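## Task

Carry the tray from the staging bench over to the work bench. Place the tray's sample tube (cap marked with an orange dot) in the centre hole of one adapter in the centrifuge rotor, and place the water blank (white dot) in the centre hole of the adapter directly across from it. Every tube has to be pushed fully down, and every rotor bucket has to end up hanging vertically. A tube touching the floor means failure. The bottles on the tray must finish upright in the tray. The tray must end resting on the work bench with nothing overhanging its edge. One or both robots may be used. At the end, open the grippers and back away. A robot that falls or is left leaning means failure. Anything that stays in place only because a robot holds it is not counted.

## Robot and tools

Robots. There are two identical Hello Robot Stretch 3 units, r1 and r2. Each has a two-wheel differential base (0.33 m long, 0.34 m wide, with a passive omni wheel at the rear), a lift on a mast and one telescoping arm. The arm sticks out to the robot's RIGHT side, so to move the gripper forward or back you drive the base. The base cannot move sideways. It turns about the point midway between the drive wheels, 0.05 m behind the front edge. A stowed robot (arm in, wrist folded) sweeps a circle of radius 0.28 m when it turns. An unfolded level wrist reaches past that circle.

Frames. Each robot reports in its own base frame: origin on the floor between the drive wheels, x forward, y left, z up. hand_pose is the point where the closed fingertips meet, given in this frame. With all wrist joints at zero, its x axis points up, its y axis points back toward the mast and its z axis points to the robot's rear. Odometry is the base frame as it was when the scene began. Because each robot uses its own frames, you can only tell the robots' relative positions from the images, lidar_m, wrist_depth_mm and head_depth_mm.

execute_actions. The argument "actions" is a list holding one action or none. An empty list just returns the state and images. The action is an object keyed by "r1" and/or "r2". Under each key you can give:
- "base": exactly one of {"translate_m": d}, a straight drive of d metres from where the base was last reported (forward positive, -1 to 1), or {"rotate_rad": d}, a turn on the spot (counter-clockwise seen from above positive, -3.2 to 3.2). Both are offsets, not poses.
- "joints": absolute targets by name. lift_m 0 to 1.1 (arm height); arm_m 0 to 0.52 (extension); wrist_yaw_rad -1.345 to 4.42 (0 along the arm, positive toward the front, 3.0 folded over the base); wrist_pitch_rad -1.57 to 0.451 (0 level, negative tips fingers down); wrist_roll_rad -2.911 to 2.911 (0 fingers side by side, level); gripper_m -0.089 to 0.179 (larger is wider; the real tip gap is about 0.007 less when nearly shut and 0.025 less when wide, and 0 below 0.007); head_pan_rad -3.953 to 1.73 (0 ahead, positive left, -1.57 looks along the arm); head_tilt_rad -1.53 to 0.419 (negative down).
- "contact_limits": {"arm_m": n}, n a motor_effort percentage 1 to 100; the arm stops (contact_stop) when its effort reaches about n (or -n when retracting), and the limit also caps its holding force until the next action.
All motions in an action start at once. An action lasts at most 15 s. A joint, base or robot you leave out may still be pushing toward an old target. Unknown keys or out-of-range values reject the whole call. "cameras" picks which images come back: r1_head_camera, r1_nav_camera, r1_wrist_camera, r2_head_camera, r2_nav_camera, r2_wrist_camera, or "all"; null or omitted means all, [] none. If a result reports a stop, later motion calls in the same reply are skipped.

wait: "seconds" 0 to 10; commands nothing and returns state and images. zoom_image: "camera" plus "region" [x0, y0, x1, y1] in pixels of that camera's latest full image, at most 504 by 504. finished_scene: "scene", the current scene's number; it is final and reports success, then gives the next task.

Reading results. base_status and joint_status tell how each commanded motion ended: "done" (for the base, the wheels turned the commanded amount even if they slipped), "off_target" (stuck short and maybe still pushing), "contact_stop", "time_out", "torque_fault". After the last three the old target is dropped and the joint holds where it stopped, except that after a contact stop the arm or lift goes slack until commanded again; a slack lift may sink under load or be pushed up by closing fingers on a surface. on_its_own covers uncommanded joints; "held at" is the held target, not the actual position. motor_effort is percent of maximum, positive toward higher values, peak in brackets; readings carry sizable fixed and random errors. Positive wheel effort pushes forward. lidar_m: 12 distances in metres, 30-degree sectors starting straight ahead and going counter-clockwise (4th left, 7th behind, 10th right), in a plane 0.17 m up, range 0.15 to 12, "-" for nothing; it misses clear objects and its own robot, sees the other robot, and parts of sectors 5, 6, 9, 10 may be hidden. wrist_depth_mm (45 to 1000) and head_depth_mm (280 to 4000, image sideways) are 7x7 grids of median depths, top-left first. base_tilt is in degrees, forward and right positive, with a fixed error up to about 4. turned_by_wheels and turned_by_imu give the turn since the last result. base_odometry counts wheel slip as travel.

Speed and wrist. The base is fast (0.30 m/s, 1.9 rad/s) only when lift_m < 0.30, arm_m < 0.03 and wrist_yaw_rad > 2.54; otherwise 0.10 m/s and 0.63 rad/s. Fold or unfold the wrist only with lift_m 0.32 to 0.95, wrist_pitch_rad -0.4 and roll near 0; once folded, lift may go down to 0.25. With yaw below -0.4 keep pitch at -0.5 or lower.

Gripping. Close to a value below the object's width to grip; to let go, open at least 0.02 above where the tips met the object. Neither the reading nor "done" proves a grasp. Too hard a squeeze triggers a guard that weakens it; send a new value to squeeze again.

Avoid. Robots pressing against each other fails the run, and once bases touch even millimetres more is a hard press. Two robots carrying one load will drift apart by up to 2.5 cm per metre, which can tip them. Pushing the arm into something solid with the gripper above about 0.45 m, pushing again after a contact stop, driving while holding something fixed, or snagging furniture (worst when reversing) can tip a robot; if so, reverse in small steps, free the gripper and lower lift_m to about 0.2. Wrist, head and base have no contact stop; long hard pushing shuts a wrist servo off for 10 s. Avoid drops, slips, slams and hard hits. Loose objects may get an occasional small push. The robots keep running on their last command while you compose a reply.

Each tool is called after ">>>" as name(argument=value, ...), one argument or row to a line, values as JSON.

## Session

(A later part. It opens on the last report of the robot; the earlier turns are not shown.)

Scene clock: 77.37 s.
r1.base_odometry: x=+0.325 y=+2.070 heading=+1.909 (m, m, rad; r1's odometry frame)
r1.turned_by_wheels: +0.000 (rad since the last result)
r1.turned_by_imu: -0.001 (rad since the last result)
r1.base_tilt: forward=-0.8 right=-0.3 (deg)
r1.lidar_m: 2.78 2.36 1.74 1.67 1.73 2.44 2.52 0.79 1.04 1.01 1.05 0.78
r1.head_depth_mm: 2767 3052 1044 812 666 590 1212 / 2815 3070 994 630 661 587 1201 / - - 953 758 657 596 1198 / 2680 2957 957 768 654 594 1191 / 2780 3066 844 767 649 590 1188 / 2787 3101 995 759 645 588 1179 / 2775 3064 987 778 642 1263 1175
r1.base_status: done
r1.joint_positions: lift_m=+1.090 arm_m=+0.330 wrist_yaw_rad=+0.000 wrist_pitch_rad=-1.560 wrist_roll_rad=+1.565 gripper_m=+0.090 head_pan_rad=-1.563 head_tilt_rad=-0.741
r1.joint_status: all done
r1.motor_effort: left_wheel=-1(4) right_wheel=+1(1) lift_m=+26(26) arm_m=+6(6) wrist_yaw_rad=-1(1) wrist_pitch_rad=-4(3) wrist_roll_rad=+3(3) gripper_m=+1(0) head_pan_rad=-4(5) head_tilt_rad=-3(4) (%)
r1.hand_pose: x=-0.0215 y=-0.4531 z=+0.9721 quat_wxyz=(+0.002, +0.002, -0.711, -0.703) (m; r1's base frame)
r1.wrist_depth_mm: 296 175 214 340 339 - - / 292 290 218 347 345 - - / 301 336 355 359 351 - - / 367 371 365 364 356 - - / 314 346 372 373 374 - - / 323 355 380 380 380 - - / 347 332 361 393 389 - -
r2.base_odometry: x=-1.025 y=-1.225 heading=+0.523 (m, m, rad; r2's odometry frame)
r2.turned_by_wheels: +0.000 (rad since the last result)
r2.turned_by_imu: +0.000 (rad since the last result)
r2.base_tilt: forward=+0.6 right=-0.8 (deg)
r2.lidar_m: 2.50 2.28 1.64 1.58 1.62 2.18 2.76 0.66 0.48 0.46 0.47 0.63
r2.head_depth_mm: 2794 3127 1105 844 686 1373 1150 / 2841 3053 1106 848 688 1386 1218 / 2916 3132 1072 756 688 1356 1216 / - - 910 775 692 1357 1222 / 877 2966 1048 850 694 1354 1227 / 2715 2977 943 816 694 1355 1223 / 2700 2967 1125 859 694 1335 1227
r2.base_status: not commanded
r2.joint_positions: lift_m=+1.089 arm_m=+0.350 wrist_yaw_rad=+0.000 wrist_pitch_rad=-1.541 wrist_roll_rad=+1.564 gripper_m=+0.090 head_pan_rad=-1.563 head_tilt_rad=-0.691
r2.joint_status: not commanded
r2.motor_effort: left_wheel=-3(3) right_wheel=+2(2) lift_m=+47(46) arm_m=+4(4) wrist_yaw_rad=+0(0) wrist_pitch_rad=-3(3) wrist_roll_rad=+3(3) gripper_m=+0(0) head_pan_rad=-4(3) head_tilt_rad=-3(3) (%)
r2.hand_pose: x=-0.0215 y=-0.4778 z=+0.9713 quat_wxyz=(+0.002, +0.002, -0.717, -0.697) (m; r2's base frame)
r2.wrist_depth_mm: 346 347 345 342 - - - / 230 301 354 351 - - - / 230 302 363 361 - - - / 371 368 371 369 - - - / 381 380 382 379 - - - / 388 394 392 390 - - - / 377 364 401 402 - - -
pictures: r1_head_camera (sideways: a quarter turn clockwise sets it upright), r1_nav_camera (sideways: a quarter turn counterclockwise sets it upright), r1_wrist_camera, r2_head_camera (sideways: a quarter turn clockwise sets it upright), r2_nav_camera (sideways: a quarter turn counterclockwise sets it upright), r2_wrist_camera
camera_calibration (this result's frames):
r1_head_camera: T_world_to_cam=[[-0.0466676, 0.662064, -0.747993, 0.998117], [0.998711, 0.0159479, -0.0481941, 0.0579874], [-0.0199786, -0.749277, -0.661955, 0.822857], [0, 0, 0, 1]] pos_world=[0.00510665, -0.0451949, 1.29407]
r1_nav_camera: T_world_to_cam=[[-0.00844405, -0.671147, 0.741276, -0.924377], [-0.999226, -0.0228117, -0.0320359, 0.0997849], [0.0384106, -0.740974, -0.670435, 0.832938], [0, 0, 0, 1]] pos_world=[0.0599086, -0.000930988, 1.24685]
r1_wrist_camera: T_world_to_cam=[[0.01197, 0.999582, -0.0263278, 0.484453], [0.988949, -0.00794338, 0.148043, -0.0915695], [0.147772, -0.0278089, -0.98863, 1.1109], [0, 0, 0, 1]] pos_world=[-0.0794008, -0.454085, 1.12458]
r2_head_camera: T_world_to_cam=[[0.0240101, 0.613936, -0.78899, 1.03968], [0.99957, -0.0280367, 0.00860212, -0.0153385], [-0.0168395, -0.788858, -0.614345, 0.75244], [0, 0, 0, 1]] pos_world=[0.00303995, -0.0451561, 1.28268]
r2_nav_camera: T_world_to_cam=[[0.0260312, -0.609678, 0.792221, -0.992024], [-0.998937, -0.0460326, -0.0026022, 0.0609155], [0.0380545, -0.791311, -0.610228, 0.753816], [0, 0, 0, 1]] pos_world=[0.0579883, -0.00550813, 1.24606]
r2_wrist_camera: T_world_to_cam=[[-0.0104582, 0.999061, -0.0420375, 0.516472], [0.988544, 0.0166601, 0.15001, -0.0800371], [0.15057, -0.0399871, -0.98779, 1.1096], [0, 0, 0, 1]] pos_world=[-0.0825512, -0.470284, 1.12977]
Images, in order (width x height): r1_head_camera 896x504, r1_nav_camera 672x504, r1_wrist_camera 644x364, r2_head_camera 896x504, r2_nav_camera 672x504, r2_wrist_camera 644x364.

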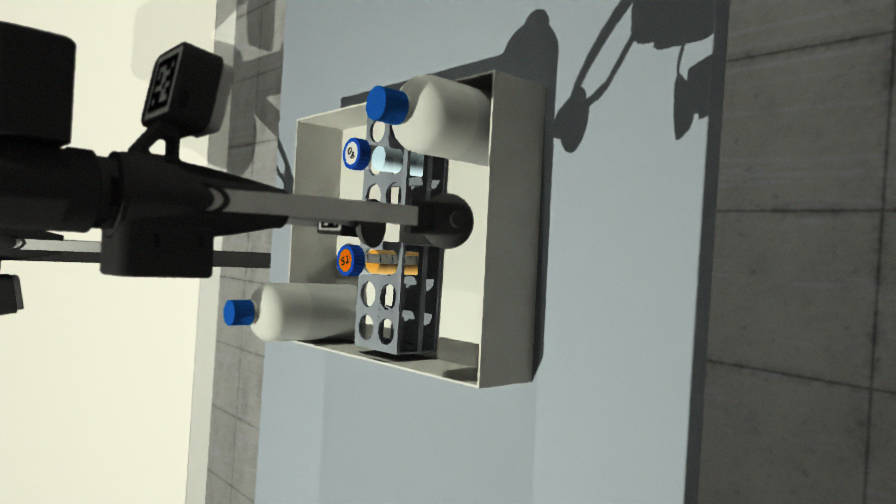

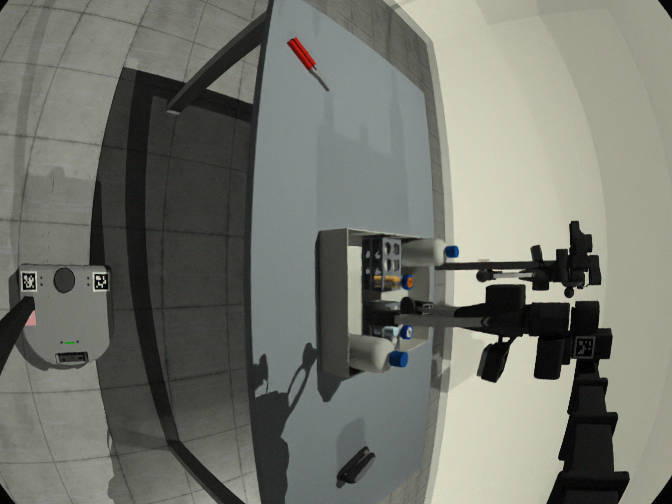

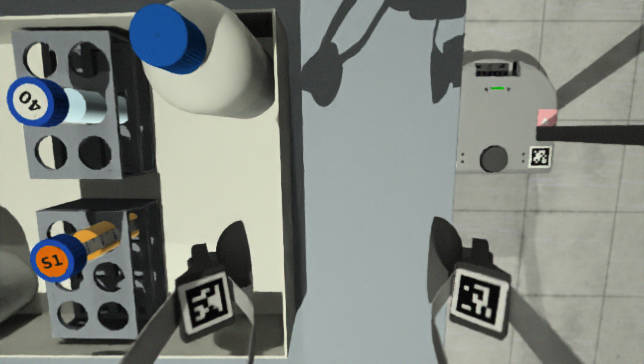

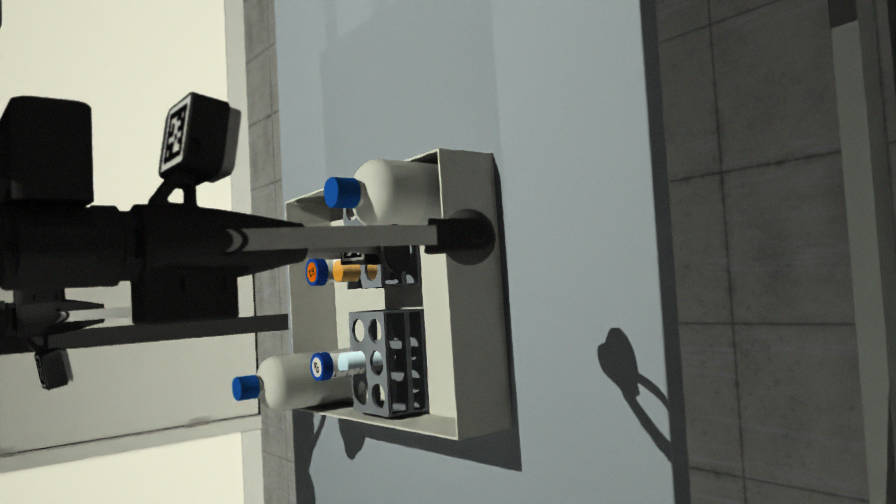

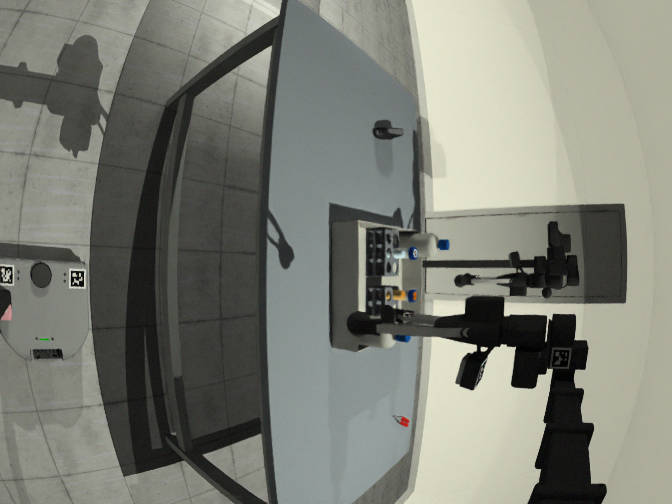

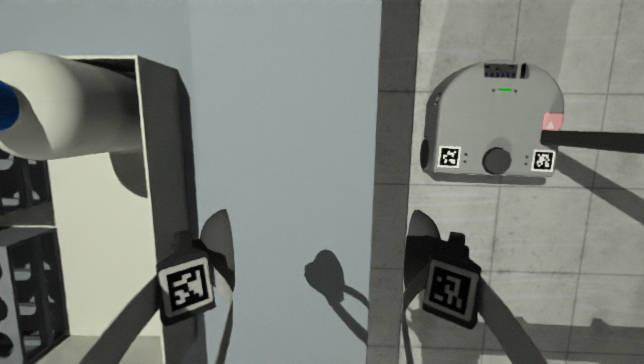

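>>> execute_actions(
  actions=[
    {"r1":{"joints":{"arm_m":0.37,"gripper_m":0.07}},"r2":{"base":{"translate_m":0.015},"joints":{"arm_m":0.49,"gripper_m":0.07}}},
  ],
  cameras=["r1_wrist_camera","r2_wrist_camera"],
)

>>> execute_actions(
  actions=[
    {"r1":{"joints":{"lift_m":0.93}},"r2":{"joints":{"lift_m":0.93}}},
  ],
  cameras=["r1_wrist_camera","r2_wrist_camera","r1_head_camera","r2_head_camera"],
)

Scene clock: 81.70 s.
r1.base_odometry: x=+0.325 y=+2.070 heading=+1.909 (m, m, rad; r1's odometry frame)
r1.turned_by_wheels: +0.000 (rad since the last result)
r1.turned_by_imu: +0.000 (rad since the last result)
r1.base_tilt: forward=-0.7 right=-0.3 (deg)
r1.lidar_m: 2.78 2.35 1.74 1.67 1.73 2.43 2.52 0.79 1.04 1.01 1.05 0.77
r1.head_depth_mm: 2750 3071 1040 810 666 590 1205 / 2804 3148 995 629 661 588 1200 / - 3103 951 771 657 597 1195 / 723 2989 953 768 655 594 1188 / 2771 3035 844 763 649 590 1185 / 2757 3096 993 762 645 587 1178 / 2787 3022 982 776 641 1268 1172
r1.base_status: not commanded
r1.joint_positions: lift_m=+1.090 arm_m=+0.370 wrist_yaw_rad=+0.000 wrist_pitch_rad=-1.560 wrist_roll_rad=+1.565 gripper_m=+0.070 head_pan_rad=-1.563 head_tilt_rad=-0.741
r1.joint_status: all done
r1.motor_effort: left_wheel=-2(1) right_wheel=+2(1) lift_m=+27(26) arm_m=+5(6) wrist_yaw_rad=-1(0) wrist_pitch_rad=-4(4) wrist_roll_rad=+3(3) gripper_m=+1(70) head_pan_rad=-5(5) head_tilt_rad=-4(3) (%)
r1.hand_pose: x=-0.0215 y=-0.4931 z=+0.9721 quat_wxyz=(+0.002, +0.002, -0.711, -0.703) (m; r1's base frame)
r1.wrist_depth_mm: 319 296 174 340 343 - - / 356 296 214 346 346 348 - / 360 301 356 359 354 352 - / 370 343 366 367 362 - - / 378 313 369 377 371 - - / 355 326 - 379 379 - - / 355 331 342 392 393 - -
r2.base_odometry: x=-1.012 y=-1.217 heading=+0.523 (m, m, rad; r2's odometry frame)
r2.turned_by_wheels: +0.000 (rad since the last result)
r2.turned_by_imu: +0.000 (rad since the last result)
r2.base_tilt: forward=+0.8 right=-0.9 (deg)
r2.lidar_m: 2.49 2.28 1.64 1.57 1.62 2.19 2.77 0.66 0.48 0.46 0.47 0.63
r2.head_depth_mm: 2802 3073 1104 848 686 1377 1148 / 2786 3067 1100 846 689 1376 1221 / 2857 3132 1062 749 690 1353 1217 / - 3166 1059 775 690 1354 1225 / 841 2939 1030 851 693 1364 1225 / 2730 2995 966 830 693 1360 1227 / 2695 3001 1121 857 694 1330 1223
r2.base_status: done
r2.joint_positions: lift_m=+1.089 arm_m=+0.490 wrist_yaw_rad=+0.000 wrist_pitch_rad=-1.542 wrist_roll_rad=+1.564 gripper_m=+0.070 head_pan_rad=-1.563 head_tilt_rad=-0.691
r2.joint_status: all done
r2.motor_effort: left_wheel=-3(3) right_wheel=+2(10) lift_m=+47(46) arm_m=+3(4) wrist_yaw_rad=+0(1) wrist_pitch_rad=-2(3) wrist_roll_rad=+3(3) gripper_m=+1(81) head_pan_rad=-4(4) head_tilt_rad=-2(3) (%)
r2.hand_pose: x=-0.0215 y=-0.6178 z=+0.9713 quat_wxyz=(+0.002, +0.002, -0.717, -0.697) (m; r2's base frame)
r2.wrist_depth_mm: 347 344 343 341 338 342 - / 320 321 182 348 349 348 - / 350 334 225 358 358 358 - / 298 341 369 368 370 372 - / 384 359 378 376 375 - - / 371 330 389 391 - - - / 307 351 385 396 400 - -
pictures: r1_wrist_camera, r2_wrist_camera
camera_calibration (this result's frames):
r1_wrist_camera: T_world_to_cam=[[0.0119696, 0.999582, -0.0263279, 0.52443], [0.988949, -0.00794301, 0.148043, -0.091887], [0.147772, -0.027809, -0.98863, 1.10978], [0, 0, 0, 1]] pos_world=[-0.0794008, -0.494079, 1.12458]
r2_wrist_camera: T_world_to_cam=[[-0.0104326, 0.999072, -0.0417869, 0.656047], [0.988544, 0.0165971, 0.150015, -0.0777499], [0.150569, -0.0397432, -0.9878, 1.10417], [0, 0, 0, 1]] pos_world=[-0.0825508, -0.610264, 1.12978]
Images, in order (width x height): r1_wrist_camera 644x364, r2_wrist_camera 644x364.

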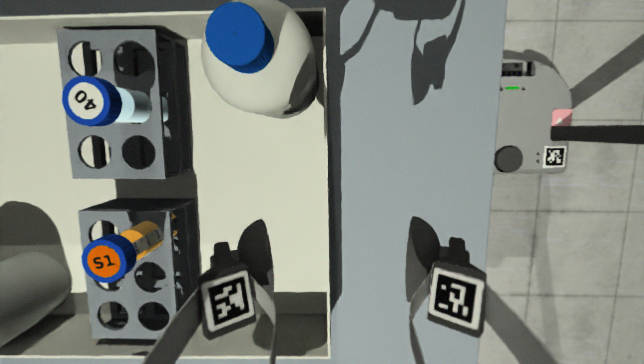

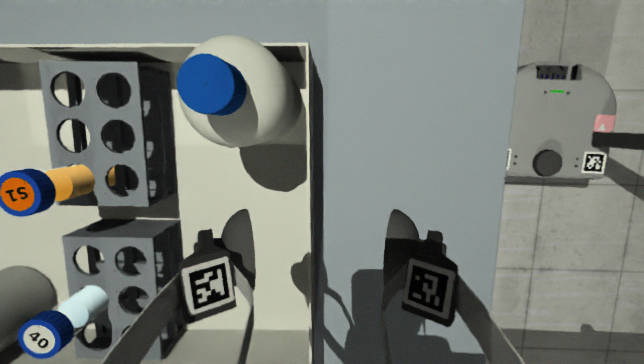

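Scene clock: 84.00 s.
r1.base_odometry: x=+0.325 y=+2.070 heading=+1.909 (m, m, rad; r1's odometry frame)
r1.turned_by_wheels: +0.000 (rad since the last result)
r1.turned_by_imu: +0.000 (rad since the last result)
r1.base_tilt: forward=-0.8 right=-0.4 (deg)
r1.lidar_m: 2.79 2.36 1.74 1.67 1.74 2.44 2.51 0.79 1.04 1.01 1.05 0.77
r1.head_depth_mm: 2722 2954 - 786 650 591 1205 / 2720 - 994 631 662 588 1198 / 2752 - - 771 658 595 1192 / 729 835 939 767 639 592 1192 / 2670 3013 844 763 648 590 1184 / 2783 3071 994 760 646 588 1173 / 2804 3048 986 775 641 1268 1172
r1.base_status: not commanded
r1.joint_positions: lift_m=+0.930 arm_m=+0.370 wrist_yaw_rad=+0.000 wrist_pitch_rad=-1.560 wrist_roll_rad=+1.565 gripper_m=+0.070 head_pan_rad=-1.563 head_tilt_rad=-0.741
r1.joint_status: all done
r1.motor_effort: left_wheel=-2(2) right_wheel=+1(1) lift_m=+21(22) arm_m=+5(5) wrist_yaw_rad=+0(0) wrist_pitch_rad=-3(4) wrist_roll_rad=+3(3) gripper_m=+1(0) head_pan_rad=-5(5) head_tilt_rad=-4(4) (%)
r1.hand_pose: x=-0.0215 y=-0.4931 z=+0.8124 quat_wxyz=(+0.002, +0.002, -0.711, -0.703) (m; r1's base frame)
r1.wrist_depth_mm: - 63 74 188 190 189 188 / 194 77 109 193 195 193 191 / 195 200 200 199 199 197 197 / 200 204 203 203 203 202 202 / 210 211 208 208 207 205 206 / 188 216 - 211 214 210 212 / 194 220 221 218 219 219 220
r2.base_odometry: x=-1.012 y=-1.217 heading=+0.523 (m, m, rad; r2's odometry frame)
r2.turned_by_wheels: +0.000 (rad since the last result)
r2.turned_by_imu: +0.000 (rad since the last result)
r2.base_tilt: forward=+0.6 right=-0.9 (deg)
r2.lidar_m: 2.49 2.28 1.64 1.57 1.63 2.20 2.78 0.66 0.48 0.46 0.47 0.63
r2.head_depth_mm: 2809 3123 - - 669 1377 1147 / 2819 3001 1018 848 690 1378 1215 / 2785 - 1051 746 688 1352 1223 / 2737 - - 776 692 1361 1222 / 851 948 1024 849 690 1355 1218 / 2651 2977 964 828 693 1359 1226 / 2688 2987 1121 858 694 1333 1223
r2.base_status: not commanded
r2.joint_positions: lift_m=+0.931 arm_m=+0.490 wrist_yaw_rad=+0.000 wrist_pitch_rad=-1.542 wrist_roll_rad=+1.564 gripper_m=+0.070 head_pan_rad=-1.563 head_tilt_rad=-0.691
r2.joint_status: all done
r2.motor_effort: left_wheel=-4(3) right_wheel=+2(2) lift_m=+19(44) arm_m=+4(4) wrist_yaw_rad=+2(1) wrist_pitch_rad=-3(2) wrist_roll_rad=+3(3) gripper_m=+0(0) head_pan_rad=-4(4) head_tilt_rad=-3(3) (%)
r2.hand_pose: x=-0.0215 y=-0.6178 z=+0.8124 quat_wxyz=(+0.002, +0.002, -0.717, -0.697) (m; r2's base frame)
r2.wrist_depth_mm: - 64 99 193 194 194 192 / - 67 100 198 199 198 196 / - 72 124 204 203 203 202 / 209 209 209 209 210 208 207 / 211 216 214 214 214 213 214 / 221 220 221 221 - 219 218 / 222 227 228 227 227 226 225
pictures: r1_head_camera (sideways: a quarter turn clockwise sets it upright), r1_wrist_camera, r2_head_camera (sideways: a quarter turn clockwise sets it upright), r2_wrist_camera
camera_calibration (this result's frames):
r1_head_camera: T_world_to_cam=[[-0.0466677, 0.662064, -0.747993, 0.998117], [0.998711, 0.0159482, -0.0481941, 0.0579874], [-0.0199785, -0.749277, -0.661955, 0.822857], [0, 0, 0, 1]] pos_world=[0.00510666, -0.0451949, 1.29407]
r1_wrist_camera: T_world_to_cam=[[0.0119696, 0.999582, -0.0263278, 0.520229], [0.988949, -0.00794301, 0.148043, -0.0682405], [0.147772, -0.0278089, -0.98863, 0.951873], [0, 0, 0, 1]] pos_world=[-0.0794008, -0.494083, 0.964849]
r2_head_camera: T_world_to_cam=[[0.0240118, 0.613941, -0.788986, 1.03967], [0.99957, -0.0280396, 0.00860187, -0.0153381], [-0.0168418, -0.788853, -0.614351, 0.752447], [0, 0, 0, 1]] pos_world=[0.00303982, -0.0451559, 1.28268]
r2_wrist_camera: T_world_to_cam=[[-0.0104328, 0.999072, -0.0417869, 0.649409], [0.988544, 0.0165973, 0.150015, -0.0539207], [0.150569, -0.0397432, -0.9878, 0.947266], [0, 0, 0, 1]] pos_world=[-0.0825508, -0.610265, 0.970935]
Images, in order (width x height): r1_head_camera 896x504, r1_wrist_camera 644x364, r2_head_camera 896x504, r2_wrist_camera 644x364.

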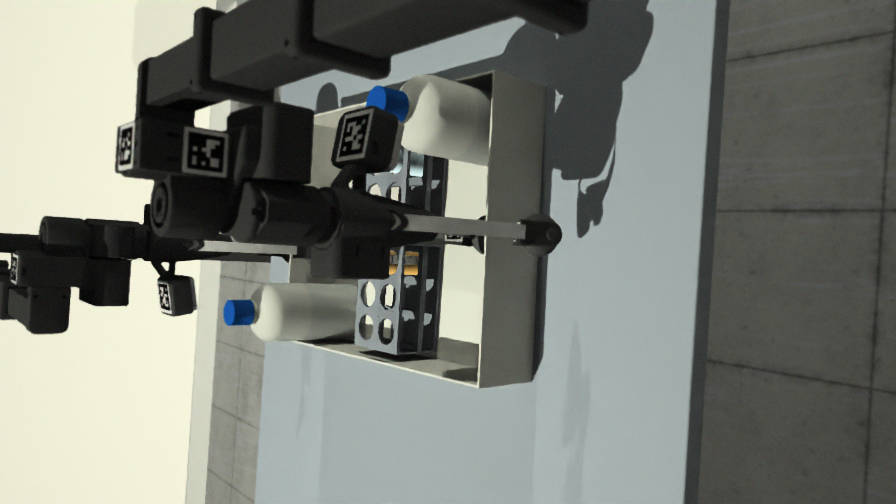

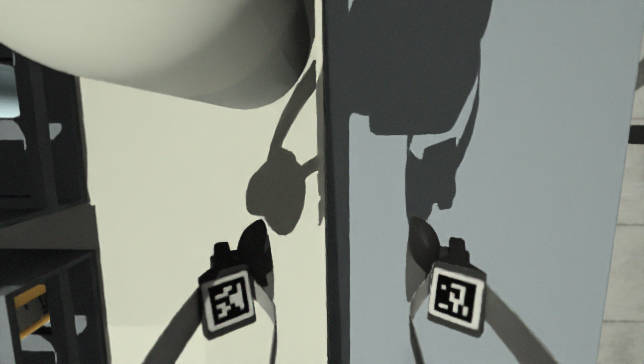

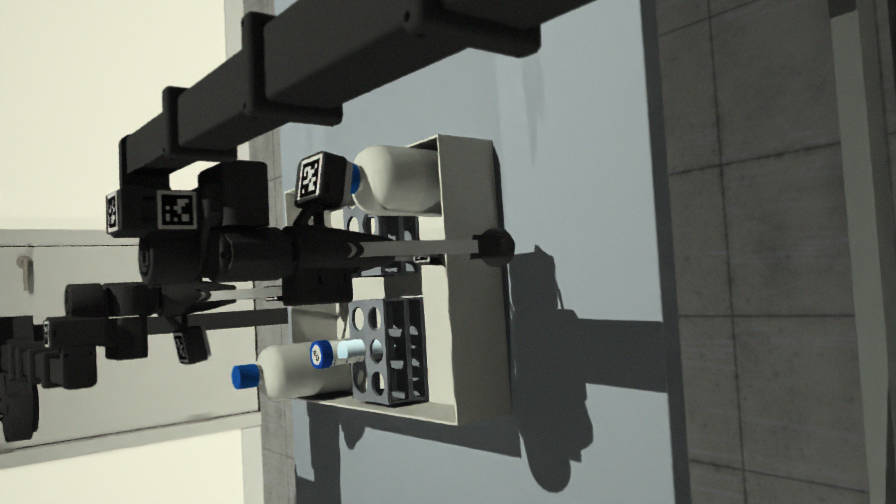

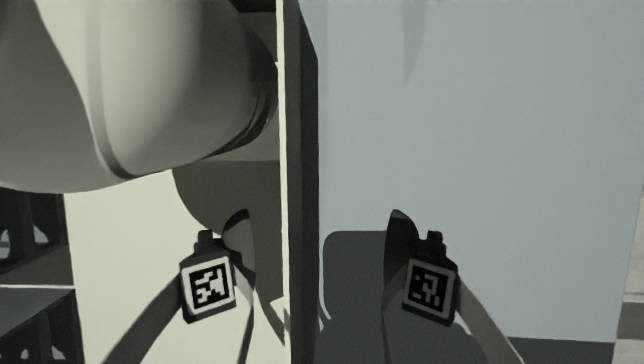

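>>> execute_actions(
  actions=[
    {"r1":{"base":{"translate_m":0.02},"joints":{"arm_m":0.38,"lift_m":0.92}},"r2":{"base":{"translate_m":0.03},"joints":{"arm_m":0.508,"lift_m":0.92}}},
  ],
  cameras=[],
)

>>> execute_actions(
  actions=[
    {"r1":{"joints":{"gripper_m":-0.07}},"r2":{"joints":{"gripper_m":-0.07}}},
  ],
  cameras=["r1_wrist_camera","r2_wrist_camera"],
)

>>> execute_actions(
  actions=[
    {"r1":{"joints":{"lift_m":0.95}},"r2":{"joints":{"lift_m":0.95}}},
  ],
  cameras=["r1_wrist_camera","r2_wrist_camera","r1_head_camera","r2_head_camera"],
)

Scene clock: 88.13 s.
r1.base_odometry: x=+0.318 y=+2.088 heading=+1.909 (m, m, rad; r1's odometry frame)
r1.turned_by_wheels: +0.000 (rad since the last result)
r1.turned_by_imu: +0.000 (rad since the last result)
r1.base_tilt: forward=-0.7 right=-0.2 (deg)
r1.lidar_m: 2.76 2.35 1.74 1.66 1.73 2.43 2.54 0.81 1.04 1.01 1.05 0.76
r1.head_depth_mm: 2723 3012 - 687 655 590 1209 / 2743 - 937 637 663 588 1202 / 2625 - - 777 656 597 1194 / 735 2959 904 768 639 593 1184 / 2766 3062 866 764 649 590 1183 / 2761 3080 991 780 644 1272 1180 / 2798 3057 986 775 642 1268 1171
r1.base_status: done
r1.joint_positions: lift_m=+0.920 arm_m=+0.380 wrist_yaw_rad=+0.000 wrist_pitch_rad=-1.560 wrist_roll_rad=+1.565 gripper_m=+0.070 head_pan_rad=-1.563 head_tilt_rad=-0.741
r1.joint_status: all done
r1.motor_effort: left_wheel=-1(4) right_wheel=+1(5) lift_m=+21(22) arm_m=+4(4) wrist_yaw_rad=+0(1) wrist_pitch_rad=-3(3) wrist_roll_rad=+3(3) gripper_m=+0(1) head_pan_rad=-5(4) head_tilt_rad=-4(4) (%)
r1.hand_pose: x=-0.0215 y=-0.5031 z=+0.8024 quat_wxyz=(+0.002, +0.002, -0.711, -0.703) (m; r1's base frame)
r1.wrist_depth_mm: 180 182 109 153 180 180 179 / 182 186 184 183 184 184 182 / 185 190 189 187 189 188 186 / 196 196 196 192 193 192 190 / 198 200 198 197 198 197 195 / 180 205 - 202 203 201 199 / 180 209 208 207 209 209 206
r2.base_odometry: x=-0.986 y=-1.203 heading=+0.523 (m, m, rad; r2's odometry frame)
r2.turned_by_wheels: +0.000 (rad since the last result)
r2.turned_by_imu: +0.000 (rad since the last result)
r2.base_tilt: forward=+0.7 right=-0.9 (deg)
r2.lidar_m: 2.46 2.28 1.64 1.58 1.63 2.19 2.81 0.66 0.47 0.46 0.47 0.63
r2.head_depth_mm: 2838 3120 - - 668 1381 1148 / 2790 3009 996 780 686 1384 1217 / 2751 - 958 759 690 1359 1221 / 2626 - - 775 690 1351 1219 / 1253 2935 939 851 690 1351 1226 / 2689 2999 1073 851 693 1361 1219 / 2687 3019 1121 859 695 1337 1234
r2.base_status: done
r2.joint_positions: lift_m=+0.921 arm_m=+0.508 wrist_yaw_rad=+0.000 wrist_pitch_rad=-1.542 wrist_roll_rad=+1.564 gripper_m=+0.070 head_pan_rad=-1.563 head_tilt_rad=-0.691
r2.joint_status: all done
r2.motor_effort: left_wheel=-3(4) right_wheel=+2(9) lift_m=+19(19) arm_m=+4(3) wrist_yaw_rad=+0(1) wrist_pitch_rad=-2(2) wrist_roll_rad=+3(3) gripper_m=+0(0) head_pan_rad=-4(4) head_tilt_rad=-4(3) (%)
r2.hand_pose: x=-0.0215 y=-0.6357 z=+0.8024 quat_wxyz=(+0.002, +0.002, -0.717, -0.697) (m; r2's base frame)
r2.wrist_depth_mm: - 61 77 157 185 183 183 / 187 190 121 187 188 188 187 / 191 194 194 193 194 193 192 / 196 199 198 198 198 197 197 / 205 206 204 203 203 203 202 / 188 212 210 209 - 209 207 / 210 217 216 215 216 215 214
pictures: none
No camera images: the call's "cameras" was empty. Leave "cameras" out to get every camera's image.

Scene clock: 90.03 s.
r1.base_odometry: x=+0.318 y=+2.088 heading=+1.909 (m, m, rad; r1's odometry frame)
r1.turned_by_wheels: +0.000 (rad since the last result)
r1.turned_by_imu: +0.000 (rad since the last result)
r1.base_tilt: forward=-0.7 right=-0.2 (deg)
r1.lidar_m: 2.76 2.35 1.74 1.66 1.73 2.42 2.53 0.81 1.04 1.01 1.05 0.76
r1.head_depth_mm: 2712 2987 - 688 657 591 1208 / 2745 - 938 638 661 588 1203 / 2634 - - 775 658 597 1193 / 735 2986 885 772 651 593 1188 / 2750 3064 864 757 650 590 1183 / 2758 3080 992 784 646 1267 1175 / 2790 3050 985 775 641 1270 1174
r1.base_status: not commanded
r1.joint_positions: lift_m=+0.920 arm_m=+0.380 wrist_yaw_rad=+0.000 wrist_pitch_rad=-1.566 wrist_roll_rad=+1.566 gripper_m=-0.069 head_pan_rad=-1.563 head_tilt_rad=-0.741
r1.joint_status: all done
r1.motor_effort: left_wheel=-1(2) right_wheel=+1(1) lift_m=+26(26) arm_m=+4(4) wrist_yaw_rad=+0(0) wrist_pitch_rad=+0(4) wrist_roll_rad=+2(3) gripper_m=-24(98) head_pan_rad=-4(4) head_tilt_rad=-4(4) (%)
r1.hand_pose: x=-0.0215 y=-0.5014 z=+0.8022 quat_wxyz=(+0.002, +0.001, -0.708, -0.706) (m; r1's base frame)
r1.wrist_depth_mm: 177 179 111 165 180 179 179 / 182 183 183 182 184 182 184 / 185 187 187 185 188 188 188 / 191 191 189 190 192 193 192 / 195 196 194 193 198 197 195 / 192 200 198 - 202 201 203 / 197 205 204 202 209 206 206
r2.base_odometry: x=-0.986 y=-1.203 heading=+0.522 (m, m, rad; r2's odometry frame)
r2.turned_by_wheels: +0.000 (rad since the last result)
r2.turned_by_imu: +0.000 (rad since the last result)
r2.base_tilt: forward=+0.8 right=-0.8 (deg)
r2.lidar_m: 2.46 2.30 1.65 1.58 1.62 2.19 2.81 0.66 0.48 0.46 0.47 0.63
r2.head_depth_mm: 2812 3105 - - 670 1372 1154 / 2826 3034 1000 779 690 1380 1217 / 2751 - 892 761 689 1358 1219 / 2635 - - 777 690 1358 1224 / 1243 2898 936 846 692 1356 1221 / 2660 2975 1073 843 695 1355 1232 / 2699 2996 1121 856 694 1336 1228
r2.base_status: not commanded
r2.joint_positions: lift_m=+0.920 arm_m=+0.508 wrist_yaw_rad=+0.000 wrist_pitch_rad=-1.554 wrist_roll_rad=+1.564 gripper_m=-0.068 head_pan_rad=-1.563 head_tilt_rad=-0.691
r2.joint_status: all done
r2.motor_effort: left_wheel=-4(3) right_wheel=+2(2) lift_m=+25(25) arm_m=+4(4) wrist_yaw_rad=+0(1) wrist_pitch_rad=+2(2) wrist_roll_rad=+3(4) gripper_m=-35(100) head_pan_rad=-4(3) head_tilt_rad=-3(3) (%)
r2.hand_pose: x=-0.0215 y=-0.6326 z=+0.8024 quat_wxyz=(+0.002, +0.002, -0.713, -0.701) (m; r2's base frame)
r2.wrist_depth_mm: - 60 79 179 184 184 184 / 184 91 125 185 189 188 189 / 187 189 189 191 194 193 193 / 192 194 194 196 200 199 198 / 201 200 201 197 204 204 204 / 201 206 207 - 210 210 209 / 207 213 213 213 216 216 215
pictures: r1_wrist_camera, r2_wrist_camera
camera_calibration (this result's frames):
r1_wrist_camera: T_world_to_cam=[[0.0132938, 0.999718, -0.0196738, 0.52301], [0.988936, -0.010238, 0.147992, -0.0679198], [0.147749, -0.0214235, -0.988793, 0.944978], [0, 0, 0, 1]] pos_world=[-0.0794043, -0.503314, 0.954729]
r2_wrist_camera: T_world_to_cam=[[-0.0104511, 0.99951, -0.0294996, 0.654229], [0.988544, 0.0147698, 0.150212, -0.0534834], [0.150574, -0.0275917, -0.988214, 0.944777], [0, 0, 0, 1]] pos_world=[-0.0825507, -0.627051, 0.960975]
Images, in order (width x height): r1_wrist_camera 644x364, r2_wrist_camera 644x364.

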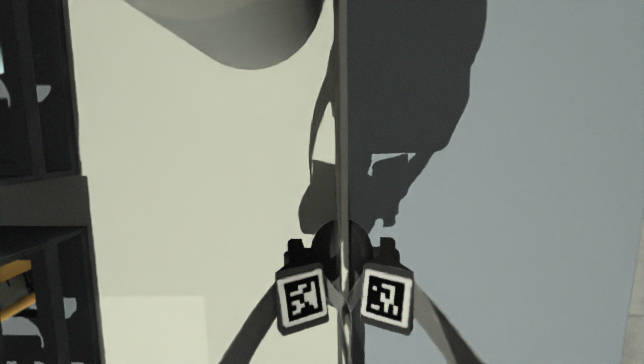

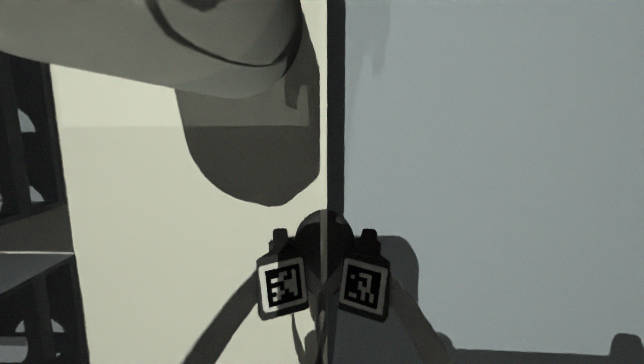

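Scene clock: 91.10 s.
r1.base_odometry: x=+0.318 y=+2.088 heading=+1.909 (m, m, rad; r1's odometry frame)
r1.turned_by_wheels: +0.000 (rad since the last result)
r1.turned_by_imu: +0.000 (rad since the last result)
r1.base_tilt: forward=-0.8 right=-0.3 (deg)
r1.lidar_m: 2.76 2.36 1.74 1.67 1.74 2.42 2.53 0.81 1.04 1.01 1.05 0.76
r1.head_depth_mm: 2737 - - 743 666 590 1202 / 2717 - 919 632 662 587 1199 / 716 - 900 748 657 596 1194 / 715 2980 813 742 653 593 1183 / 2779 3011 833 703 648 590 1182 / 2771 3074 994 782 644 1264 1176 / 2785 3054 983 777 642 1264 1173
r1.base_status: not commanded
r1.joint_positions: lift_m=+0.950 arm_m=+0.380 wrist_yaw_rad=+0.000 wrist_pitch_rad=-1.566 wrist_roll_rad=+1.566 gripper_m=-0.064 head_pan_rad=-1.563 head_tilt_rad=-0.741
r1.joint_status: all done
r1.on_its_own: gripper_m is held at -0.064, not at your -0.070, by its stall guard, which is still easing
r1.motor_effort: left_wheel=-1(1) right_wheel=+1(1) lift_m=+31(32) arm_m=+5(5) wrist_yaw_rad=-1(0) wrist_pitch_rad=+0(0) wrist_roll_rad=+2(2) gripper_m=-3(25) head_pan_rad=-4(5) head_tilt_rad=-3(3) (%)
r1.hand_pose: x=-0.0215 y=-0.5014 z=+0.8319 quat_wxyz=(+0.002, +0.001, -0.708, -0.706) (m; r1's base frame)
r1.wrist_depth_mm: 177 180 112 165 208 207 206 / 180 183 184 183 213 211 211 / 185 188 187 186 217 216 218 / 192 190 191 189 222 222 223 / 194 197 195 192 228 226 230 / 194 199 199 - 233 233 - / 198 204 203 202 241 239 -
r2.base_odometry: x=-0.986 y=-1.203 heading=+0.523 (m, m, rad; r2's odometry frame)
r2.turned_by_wheels: +0.000 (rad since the last result)
r2.turned_by_imu: +0.000 (rad since the last result)
r2.base_tilt: forward=+0.9 right=-0.9 (deg)
r2.lidar_m: 2.46 2.28 1.65 1.57 1.62 2.19 2.80 0.66 0.48 0.46 0.47 0.63
r2.head_depth_mm: 2811 3088 - 794 688 1377 1157 / 2822 - 998 773 687 1381 1215 / 2729 3190 843 756 689 1352 1220 / 2636 - 875 777 691 1351 1227 / 1039 2902 913 754 691 1356 1221 / 2728 2985 1031 833 694 1359 1224 / 2702 3019 1115 858 694 1331 1224
r2.base_status: not commanded
r2.joint_positions: lift_m=+0.949 arm_m=+0.508 wrist_yaw_rad=+0.000 wrist_pitch_rad=-1.554 wrist_roll_rad=+1.564 gripper_m=-0.065 head_pan_rad=-1.563 head_tilt_rad=-0.691
r2.joint_status: all done
r2.motor_effort: left_wheel=-3(3) right_wheel=+2(2) lift_m=+53(56) arm_m=+4(4) wrist_yaw_rad=+0(1) wrist_pitch_rad=+2(2) wrist_roll_rad=+3(4) gripper_m=-32(34) head_pan_rad=-4(4) head_tilt_rad=-3(3) (%)
r2.hand_pose: x=-0.0215 y=-0.6326 z=+0.8313 quat_wxyz=(+0.002, +0.002, -0.713, -0.701) (m; r2's base frame)
r2.wrist_depth_mm: - 59 79 178 212 211 210 / 182 91 125 185 216 215 216 / 187 189 188 191 223 221 222 / 192 195 195 195 228 227 227 / 201 201 200 197 234 234 234 / 201 206 206 - 241 241 241 / 206 212 213 215 247 247 249
pictures: r1_head_camera (sideways: a quarter turn clockwise sets it upright), r1_wrist_camera, r2_head_camera (sideways: a quarter turn clockwise sets it upright), r2_wrist_camera
camera_calibration (this result's frames):
r1_head_camera: T_world_to_cam=[[-0.0466677, 0.662064, -0.747993, 0.998117], [0.998711, 0.0159482, -0.0481941, 0.0579874], [-0.0199785, -0.749277, -0.661955, 0.822857], [0, 0, 0, 1]] pos_world=[0.00510666, -0.0451949, 1.29407]
r1_wrist_camera: T_world_to_cam=[[0.0134292, 0.999716, -0.0196677, 0.52359], [0.988934, -0.0103728, 0.147993, -0.0723821], [0.147747, -0.0214375, -0.988793, 0.974332], [0, 0, 0, 1]] pos_world=[-0.0794046, -0.503305, 0.984422]
r2_head_camera: T_world_to_cam=[[0.0240118, 0.613941, -0.788986, 1.03967], [0.99957, -0.0280397, 0.00860187, -0.0153382], [-0.0168419, -0.788853, -0.614351, 0.752447], [0, 0, 0, 1]] pos_world=[0.00303982, -0.0451559, 1.28268]
r2_wrist_camera: T_world_to_cam=[[-0.0104491, 0.99951, -0.0294996, 0.65508], [0.988544, 0.0147678, 0.150212, -0.0578174], [0.150574, -0.027592, -0.988214, 0.973281], [0, 0, 0, 1]] pos_world=[-0.0825506, -0.627051, 0.989819]
Images, in order (width x height): r1_head_camera 896x504, r1_wrist_camera 644x364, r2_head_camera 896x504, r2_wrist_camera 644x364.

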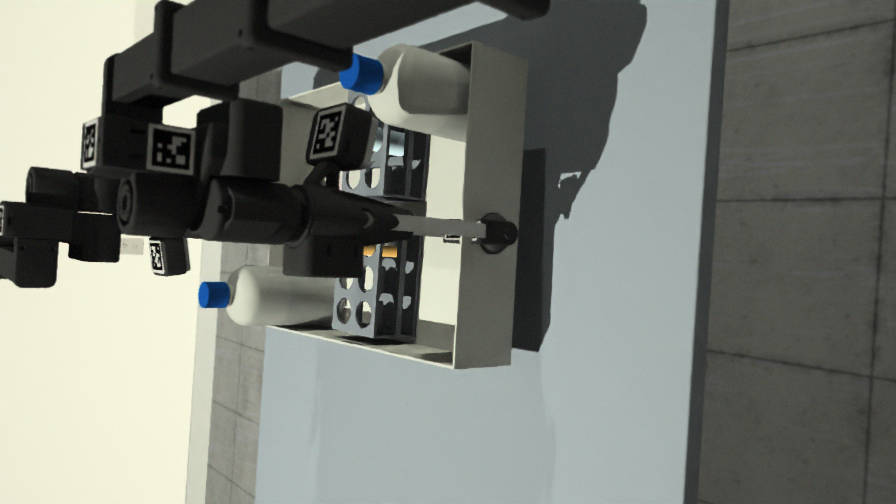

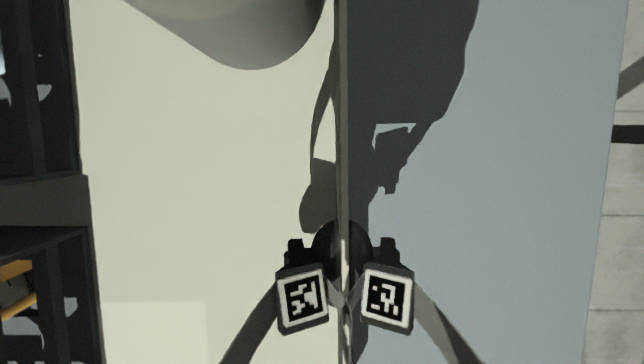

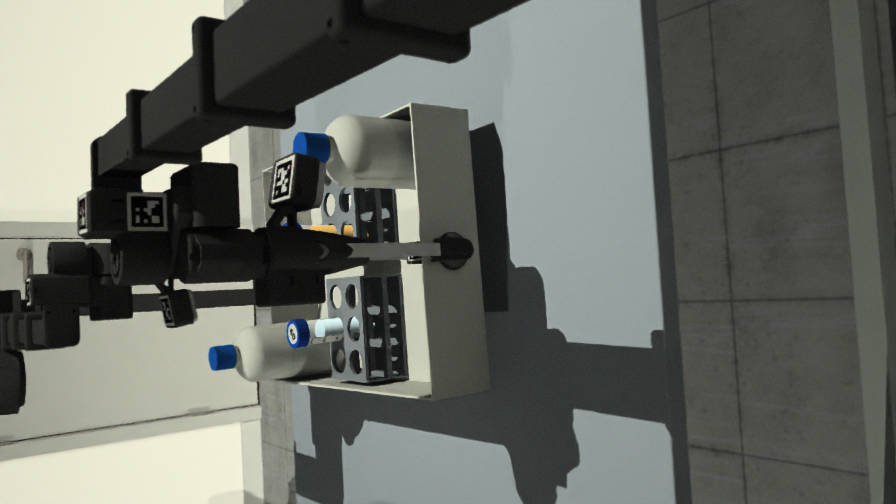

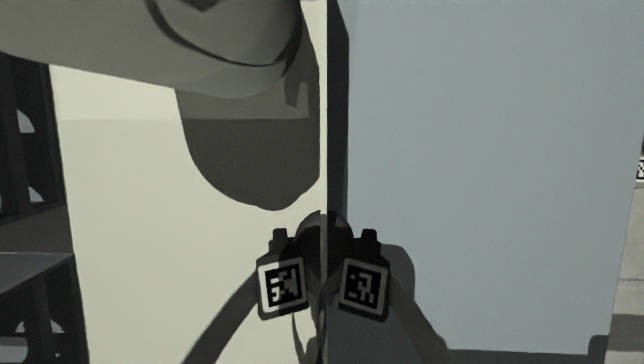

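>>> execute_actions(
  actions=[
    {"r1":{"joints":{"lift_m":1.07}},"r2":{"joints":{"lift_m":1.07}}},
  ],
  cameras=["r1_head_camera"],
)

>>> execute_actions(
  actions=[
    {"r1":{"base":{"translate_m":-0.3}},"r2":{"base":{"translate_m":0.3}}},
  ],
  cameras=["r1_head_camera","r1_wrist_camera","r2_wrist_camera"],
)

Scene clock: 94.70 s.
r1.base_odometry: x=+0.318 y=+2.088 heading=+1.909 (m, m, rad; r1's odometry frame)
r1.turned_by_wheels: +0.000 (rad since the last result)
r1.turned_by_imu: +0.000 (rad since the last result)
r1.base_tilt: forward=-0.8 right=-0.2 (deg)
r1.lidar_m: 2.76 2.36 1.74 1.66 1.74 2.43 2.52 0.81 1.04 1.01 1.05 0.76
r1.head_depth_mm: 2705 2927 532 762 666 591 1204 / 2839 1892 561 737 660 587 1197 / - 861 689 750 657 597 1193 / 2679 740 683 749 654 593 1193 / 2782 766 674 740 649 589 1182 / 2767 3063 991 780 644 1270 1179 / 2778 3049 985 777 641 1262 1171
r1.base_status: not commanded
r1.joint_positions: lift_m=+1.070 arm_m=+0.380 wrist_yaw_rad=+0.000 wrist_pitch_rad=-1.566 wrist_roll_rad=+1.566 gripper_m=-0.055 head_pan_rad=-1.563 head_tilt_rad=-0.741
r1.joint_status: all done
r1.on_its_own: gripper_m is held at -0.055, not at your -0.070, by its stall guard, which is not easing now
r1.motor_effort: left_wheel=-2(2) right_wheel=+1(1) lift_m=+31(33) arm_m=+4(5) wrist_yaw_rad=+0(1) wrist_pitch_rad=+0(0) wrist_roll_rad=+2(2) gripper_m=-19(22) head_pan_rad=-5(5) head_tilt_rad=-3(3) (%)
r1.hand_pose: x=-0.0215 y=-0.5014 z=+0.9519 quat_wxyz=(+0.002, +0.001, -0.708, -0.706) (m; r1's base frame)
r1.wrist_depth_mm: 179 180 111 164 319 325 - / 182 183 183 182 327 323 - / 185 188 188 186 333 336 - / 194 192 189 189 343 344 - / 193 197 193 193 350 - - / 192 201 199 - 359 - - / 198 204 203 203 375 - -
r2.base_odometry: x=-0.986 y=-1.203 heading=+0.523 (m, m, rad; r2's odometry frame)
r2.turned_by_wheels: +0.000 (rad since the last result)
r2.turned_by_imu: +0.000 (rad since the last result)
r2.base_tilt: forward=+0.7 right=-0.9 (deg)
r2.lidar_m: 2.46 2.28 1.64 1.58 1.63 2.19 2.81 0.66 0.48 0.46 0.47 0.63
r2.head_depth_mm: 2857 3117 1104 845 688 1383 1152 / 2791 2981 677 847 689 1384 1221 / 2824 946 669 848 690 1340 1223 / - 956 679 853 692 1355 1222 / 2639 938 674 854 691 1356 1226 / 2680 2862 783 829 693 1354 1229 / 2748 2992 1125 860 694 1330 1224
r2.base_status: not commanded
r2.joint_positions: lift_m=+1.069 arm_m=+0.508 wrist_yaw_rad=+0.000 wrist_pitch_rad=-1.554 wrist_roll_rad=+1.564 gripper_m=-0.049 head_pan_rad=-1.563 head_tilt_rad=-0.691
r2.joint_status: all done
r2.on_its_own: gripper_m is held at -0.050, not at your -0.070, by its stall guard, which is not easing now
r2.motor_effort: left_wheel=-3(3) right_wheel=+2(2) lift_m=+53(54) arm_m=+4(4) wrist_yaw_rad=+1(0) wrist_pitch_rad=+2(2) wrist_roll_rad=+3(3) gripper_m=-25(27) head_pan_rad=-4(4) head_tilt_rad=-3(3) (%)
r2.hand_pose: x=-0.0215 y=-0.6326 z=+0.9512 quat_wxyz=(+0.002, +0.002, -0.713, -0.701) (m; r2's base frame)
r2.wrist_depth_mm: - 59 79 179 322 323 - / 183 90 125 185 329 330 - / 187 189 189 190 338 340 - / 192 195 194 196 348 350 - / 200 200 200 198 356 360 - / 201 207 205 - 368 371 - / 206 214 212 215 377 383 -
pictures: r1_head_camera (sideways: a quarter turn clockwise sets it upright)
camera_calibration (this result's frames):
r1_head_camera: T_world_to_cam=[[-0.0466677, 0.662064, -0.747993, 0.998117], [0.998711, 0.0159482, -0.0481941, 0.0579874], [-0.0199785, -0.749277, -0.661955, 0.822856], [0, 0, 0, 1]] pos_world=[0.00510666, -0.0451949, 1.29407]
Images, in order (width x height): r1_head_camera 896x504.

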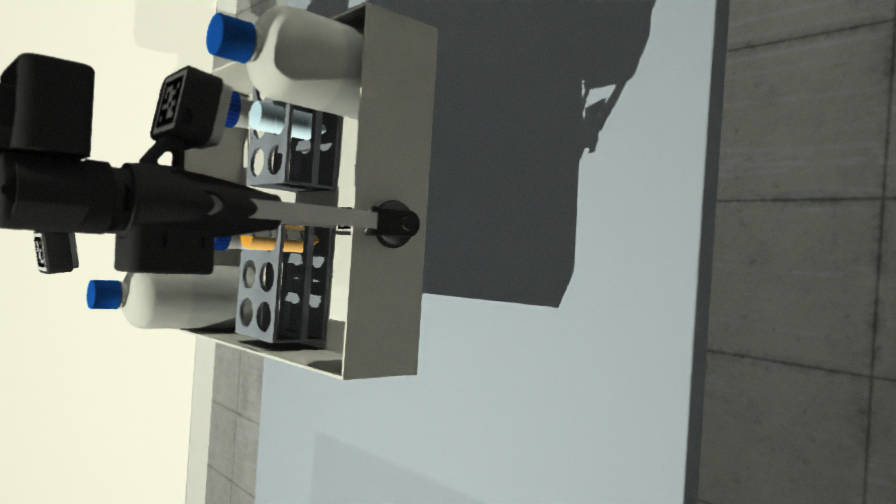

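Scene clock: 99.13 s.
r1.base_odometry: x=+0.417 y=+1.806 heading=+1.909 (m, m, rad; r1's odometry frame)
r1.turned_by_wheels: +0.000 (rad since the last result)
r1.turned_by_imu: -0.001 (rad since the last result)
r1.base_tilt: forward=-0.7 right=-0.3 (deg)
r1.lidar_m: 3.07 2.36 1.73 1.67 1.76 2.44 2.23 0.55 1.04 1.00 1.04 1.03
r1.head_depth_mm: 2717 2992 524 732 665 590 1203 / 2846 1872 560 737 662 587 1203 / - 854 691 733 658 596 1195 / 2657 720 675 749 654 593 1186 / 2714 754 672 743 651 591 1181 / 2762 3057 991 781 644 587 1175 / 2783 3045 984 777 641 585 1172
r1.base_status: done
r1.joint_positions: lift_m=+1.070 arm_m=+0.380 wrist_yaw_rad=+0.000 wrist_pitch_rad=-1.567 wrist_roll_rad=+1.566 gripper_m=-0.055 head_pan_rad=-1.563 head_tilt_rad=-0.741
r1.joint_status: not commanded
r1.on_its_own: gripper_m is held at -0.055, not at your -0.070, by its stall guard, which is not easing now
r1.motor_effort: left_wheel=-2(4) right_wheel=+1(1) lift_m=+31(31) arm_m=+5(5) wrist_yaw_rad=+0(0) wrist_pitch_rad=+0(1) wrist_roll_rad=+2(2) gripper_m=-24(23) head_pan_rad=-4(5) head_tilt_rad=-4(3) (%)
r1.hand_pose: x=-0.0215 y=-0.5012 z=+0.9520 quat_wxyz=(+0.002, +0.001, -0.708, -0.706) (m; r1's base frame)
r1.wrist_depth_mm: 179 182 108 144 321 325 - / 181 184 184 183 324 330 - / 184 188 189 187 337 331 - / 192 193 190 192 345 348 - / 193 195 195 192 348 - - / 186 199 201 - 360 - - / 178 203 204 203 375 - -
r2.base_odometry: x=-0.726 y=-1.053 heading=+0.522 (m, m, rad; r2's odometry frame)
r2.turned_by_wheels: +0.000 (rad since the last result)
r2.turned_by_imu: -0.001 (rad since the last result)
r2.base_tilt: forward=+0.7 right=-0.8 (deg)
r2.lidar_m: 2.16 2.29 1.65 1.58 1.63 2.20 3.09 0.65 0.47 0.45 0.46 2.38
r2.head_depth_mm: 2860 3086 1101 846 690 1382 1217 / 2810 3034 671 847 687 1350 1210 / 2823 944 665 852 691 1351 1225 / - 953 676 854 692 1357 1219 / 2663 930 772 826 692 1331 1224 / 2694 2841 777 828 692 1332 1227 / 2686 2973 1122 856 696 1332 1225
r2.base_status: done
r2.joint_positions: lift_m=+1.069 arm_m=+0.508 wrist_yaw_rad=+0.000 wrist_pitch_rad=-1.555 wrist_roll_rad=+1.564 gripper_m=-0.049 head_pan_rad=-1.563 head_tilt_rad=-0.691
r2.joint_status: not commanded
r2.on_its_own: gripper_m is held at -0.050, not at your -0.070, by its stall guard, which is not easing now
r2.motor_effort: left_wheel=-3(3) right_wheel=+2(10) lift_m=+54(53) arm_m=+4(4) wrist_yaw_rad=-1(2) wrist_pitch_rad=+3(3) wrist_roll_rad=+4(3) gripper_m=-29(29) head_pan_rad=-5(4) head_tilt_rad=-3(3) (%)
r2.hand_pose: x=-0.0215 y=-0.6324 z=+0.9513 quat_wxyz=(+0.002, +0.002, -0.713, -0.702) (m; r2's base frame)
r2.wrist_depth_mm: - 57 71 176 324 321 - / 183 84 116 184 332 331 - / 187 189 188 189 341 340 - / 190 194 195 196 350 352 - / 201 201 201 198 360 360 - / 201 207 206 - 365 370 - / 187 214 214 214 378 384 -
pictures: r1_head_camera (sideways: a quarter turn clockwise sets it upright), r1_wrist_camera, r2_wrist_camera
camera_calibration (this result's frames):
r1_head_camera: T_world_to_cam=[[-0.0466677, 0.662064, -0.747993, 0.998117], [0.998711, 0.0159482, -0.0481941, 0.0579874], [-0.0199785, -0.749277, -0.661955, 0.822857], [0, 0, 0, 1]] pos_world=[0.00510666, -0.0451949, 1.29407]
r1_wrist_camera: T_world_to_cam=[[0.0133648, 0.99973, -0.0190077, 0.525158], [0.988935, -0.0104068, 0.147986, -0.090152], [0.147748, -0.0207752, -0.988807, 1.09336], [0, 0, 0, 1]] pos_world=[-0.0794058, -0.50324, 1.10444]
r2_wrist_camera: T_world_to_cam=[[-0.0105057, 0.99953, -0.0288052, 0.657792], [0.988543, 0.0147194, 0.150222, -0.0758859], [0.150576, -0.026897, -0.988233, 1.09234], [0, 0, 0, 1]] pos_world=[-0.082552, -0.626986, 1.10983]
Images, in order (width x height): r1_head_camera 896x504, r1_wrist_camera 644x364, r2_wrist_camera 644x364.

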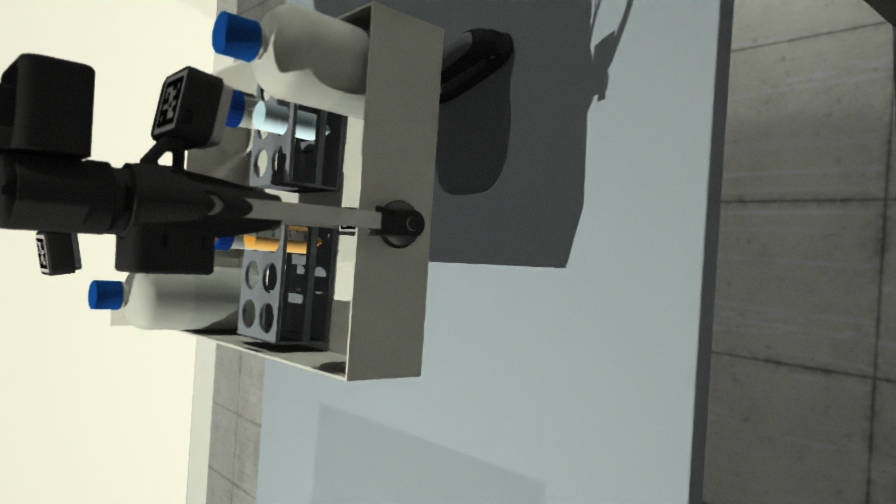

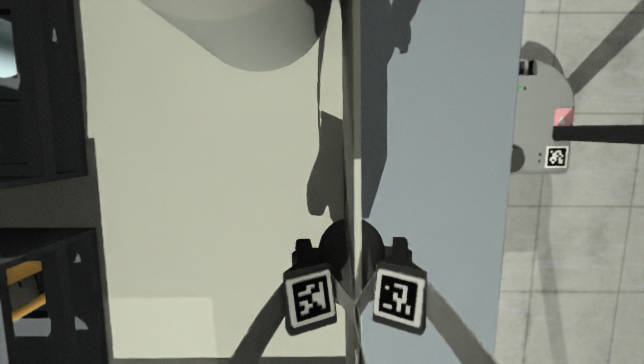

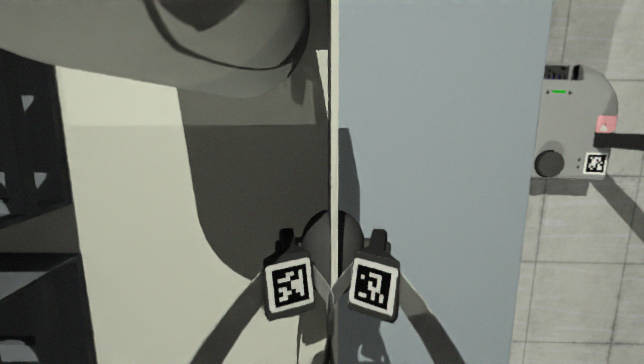

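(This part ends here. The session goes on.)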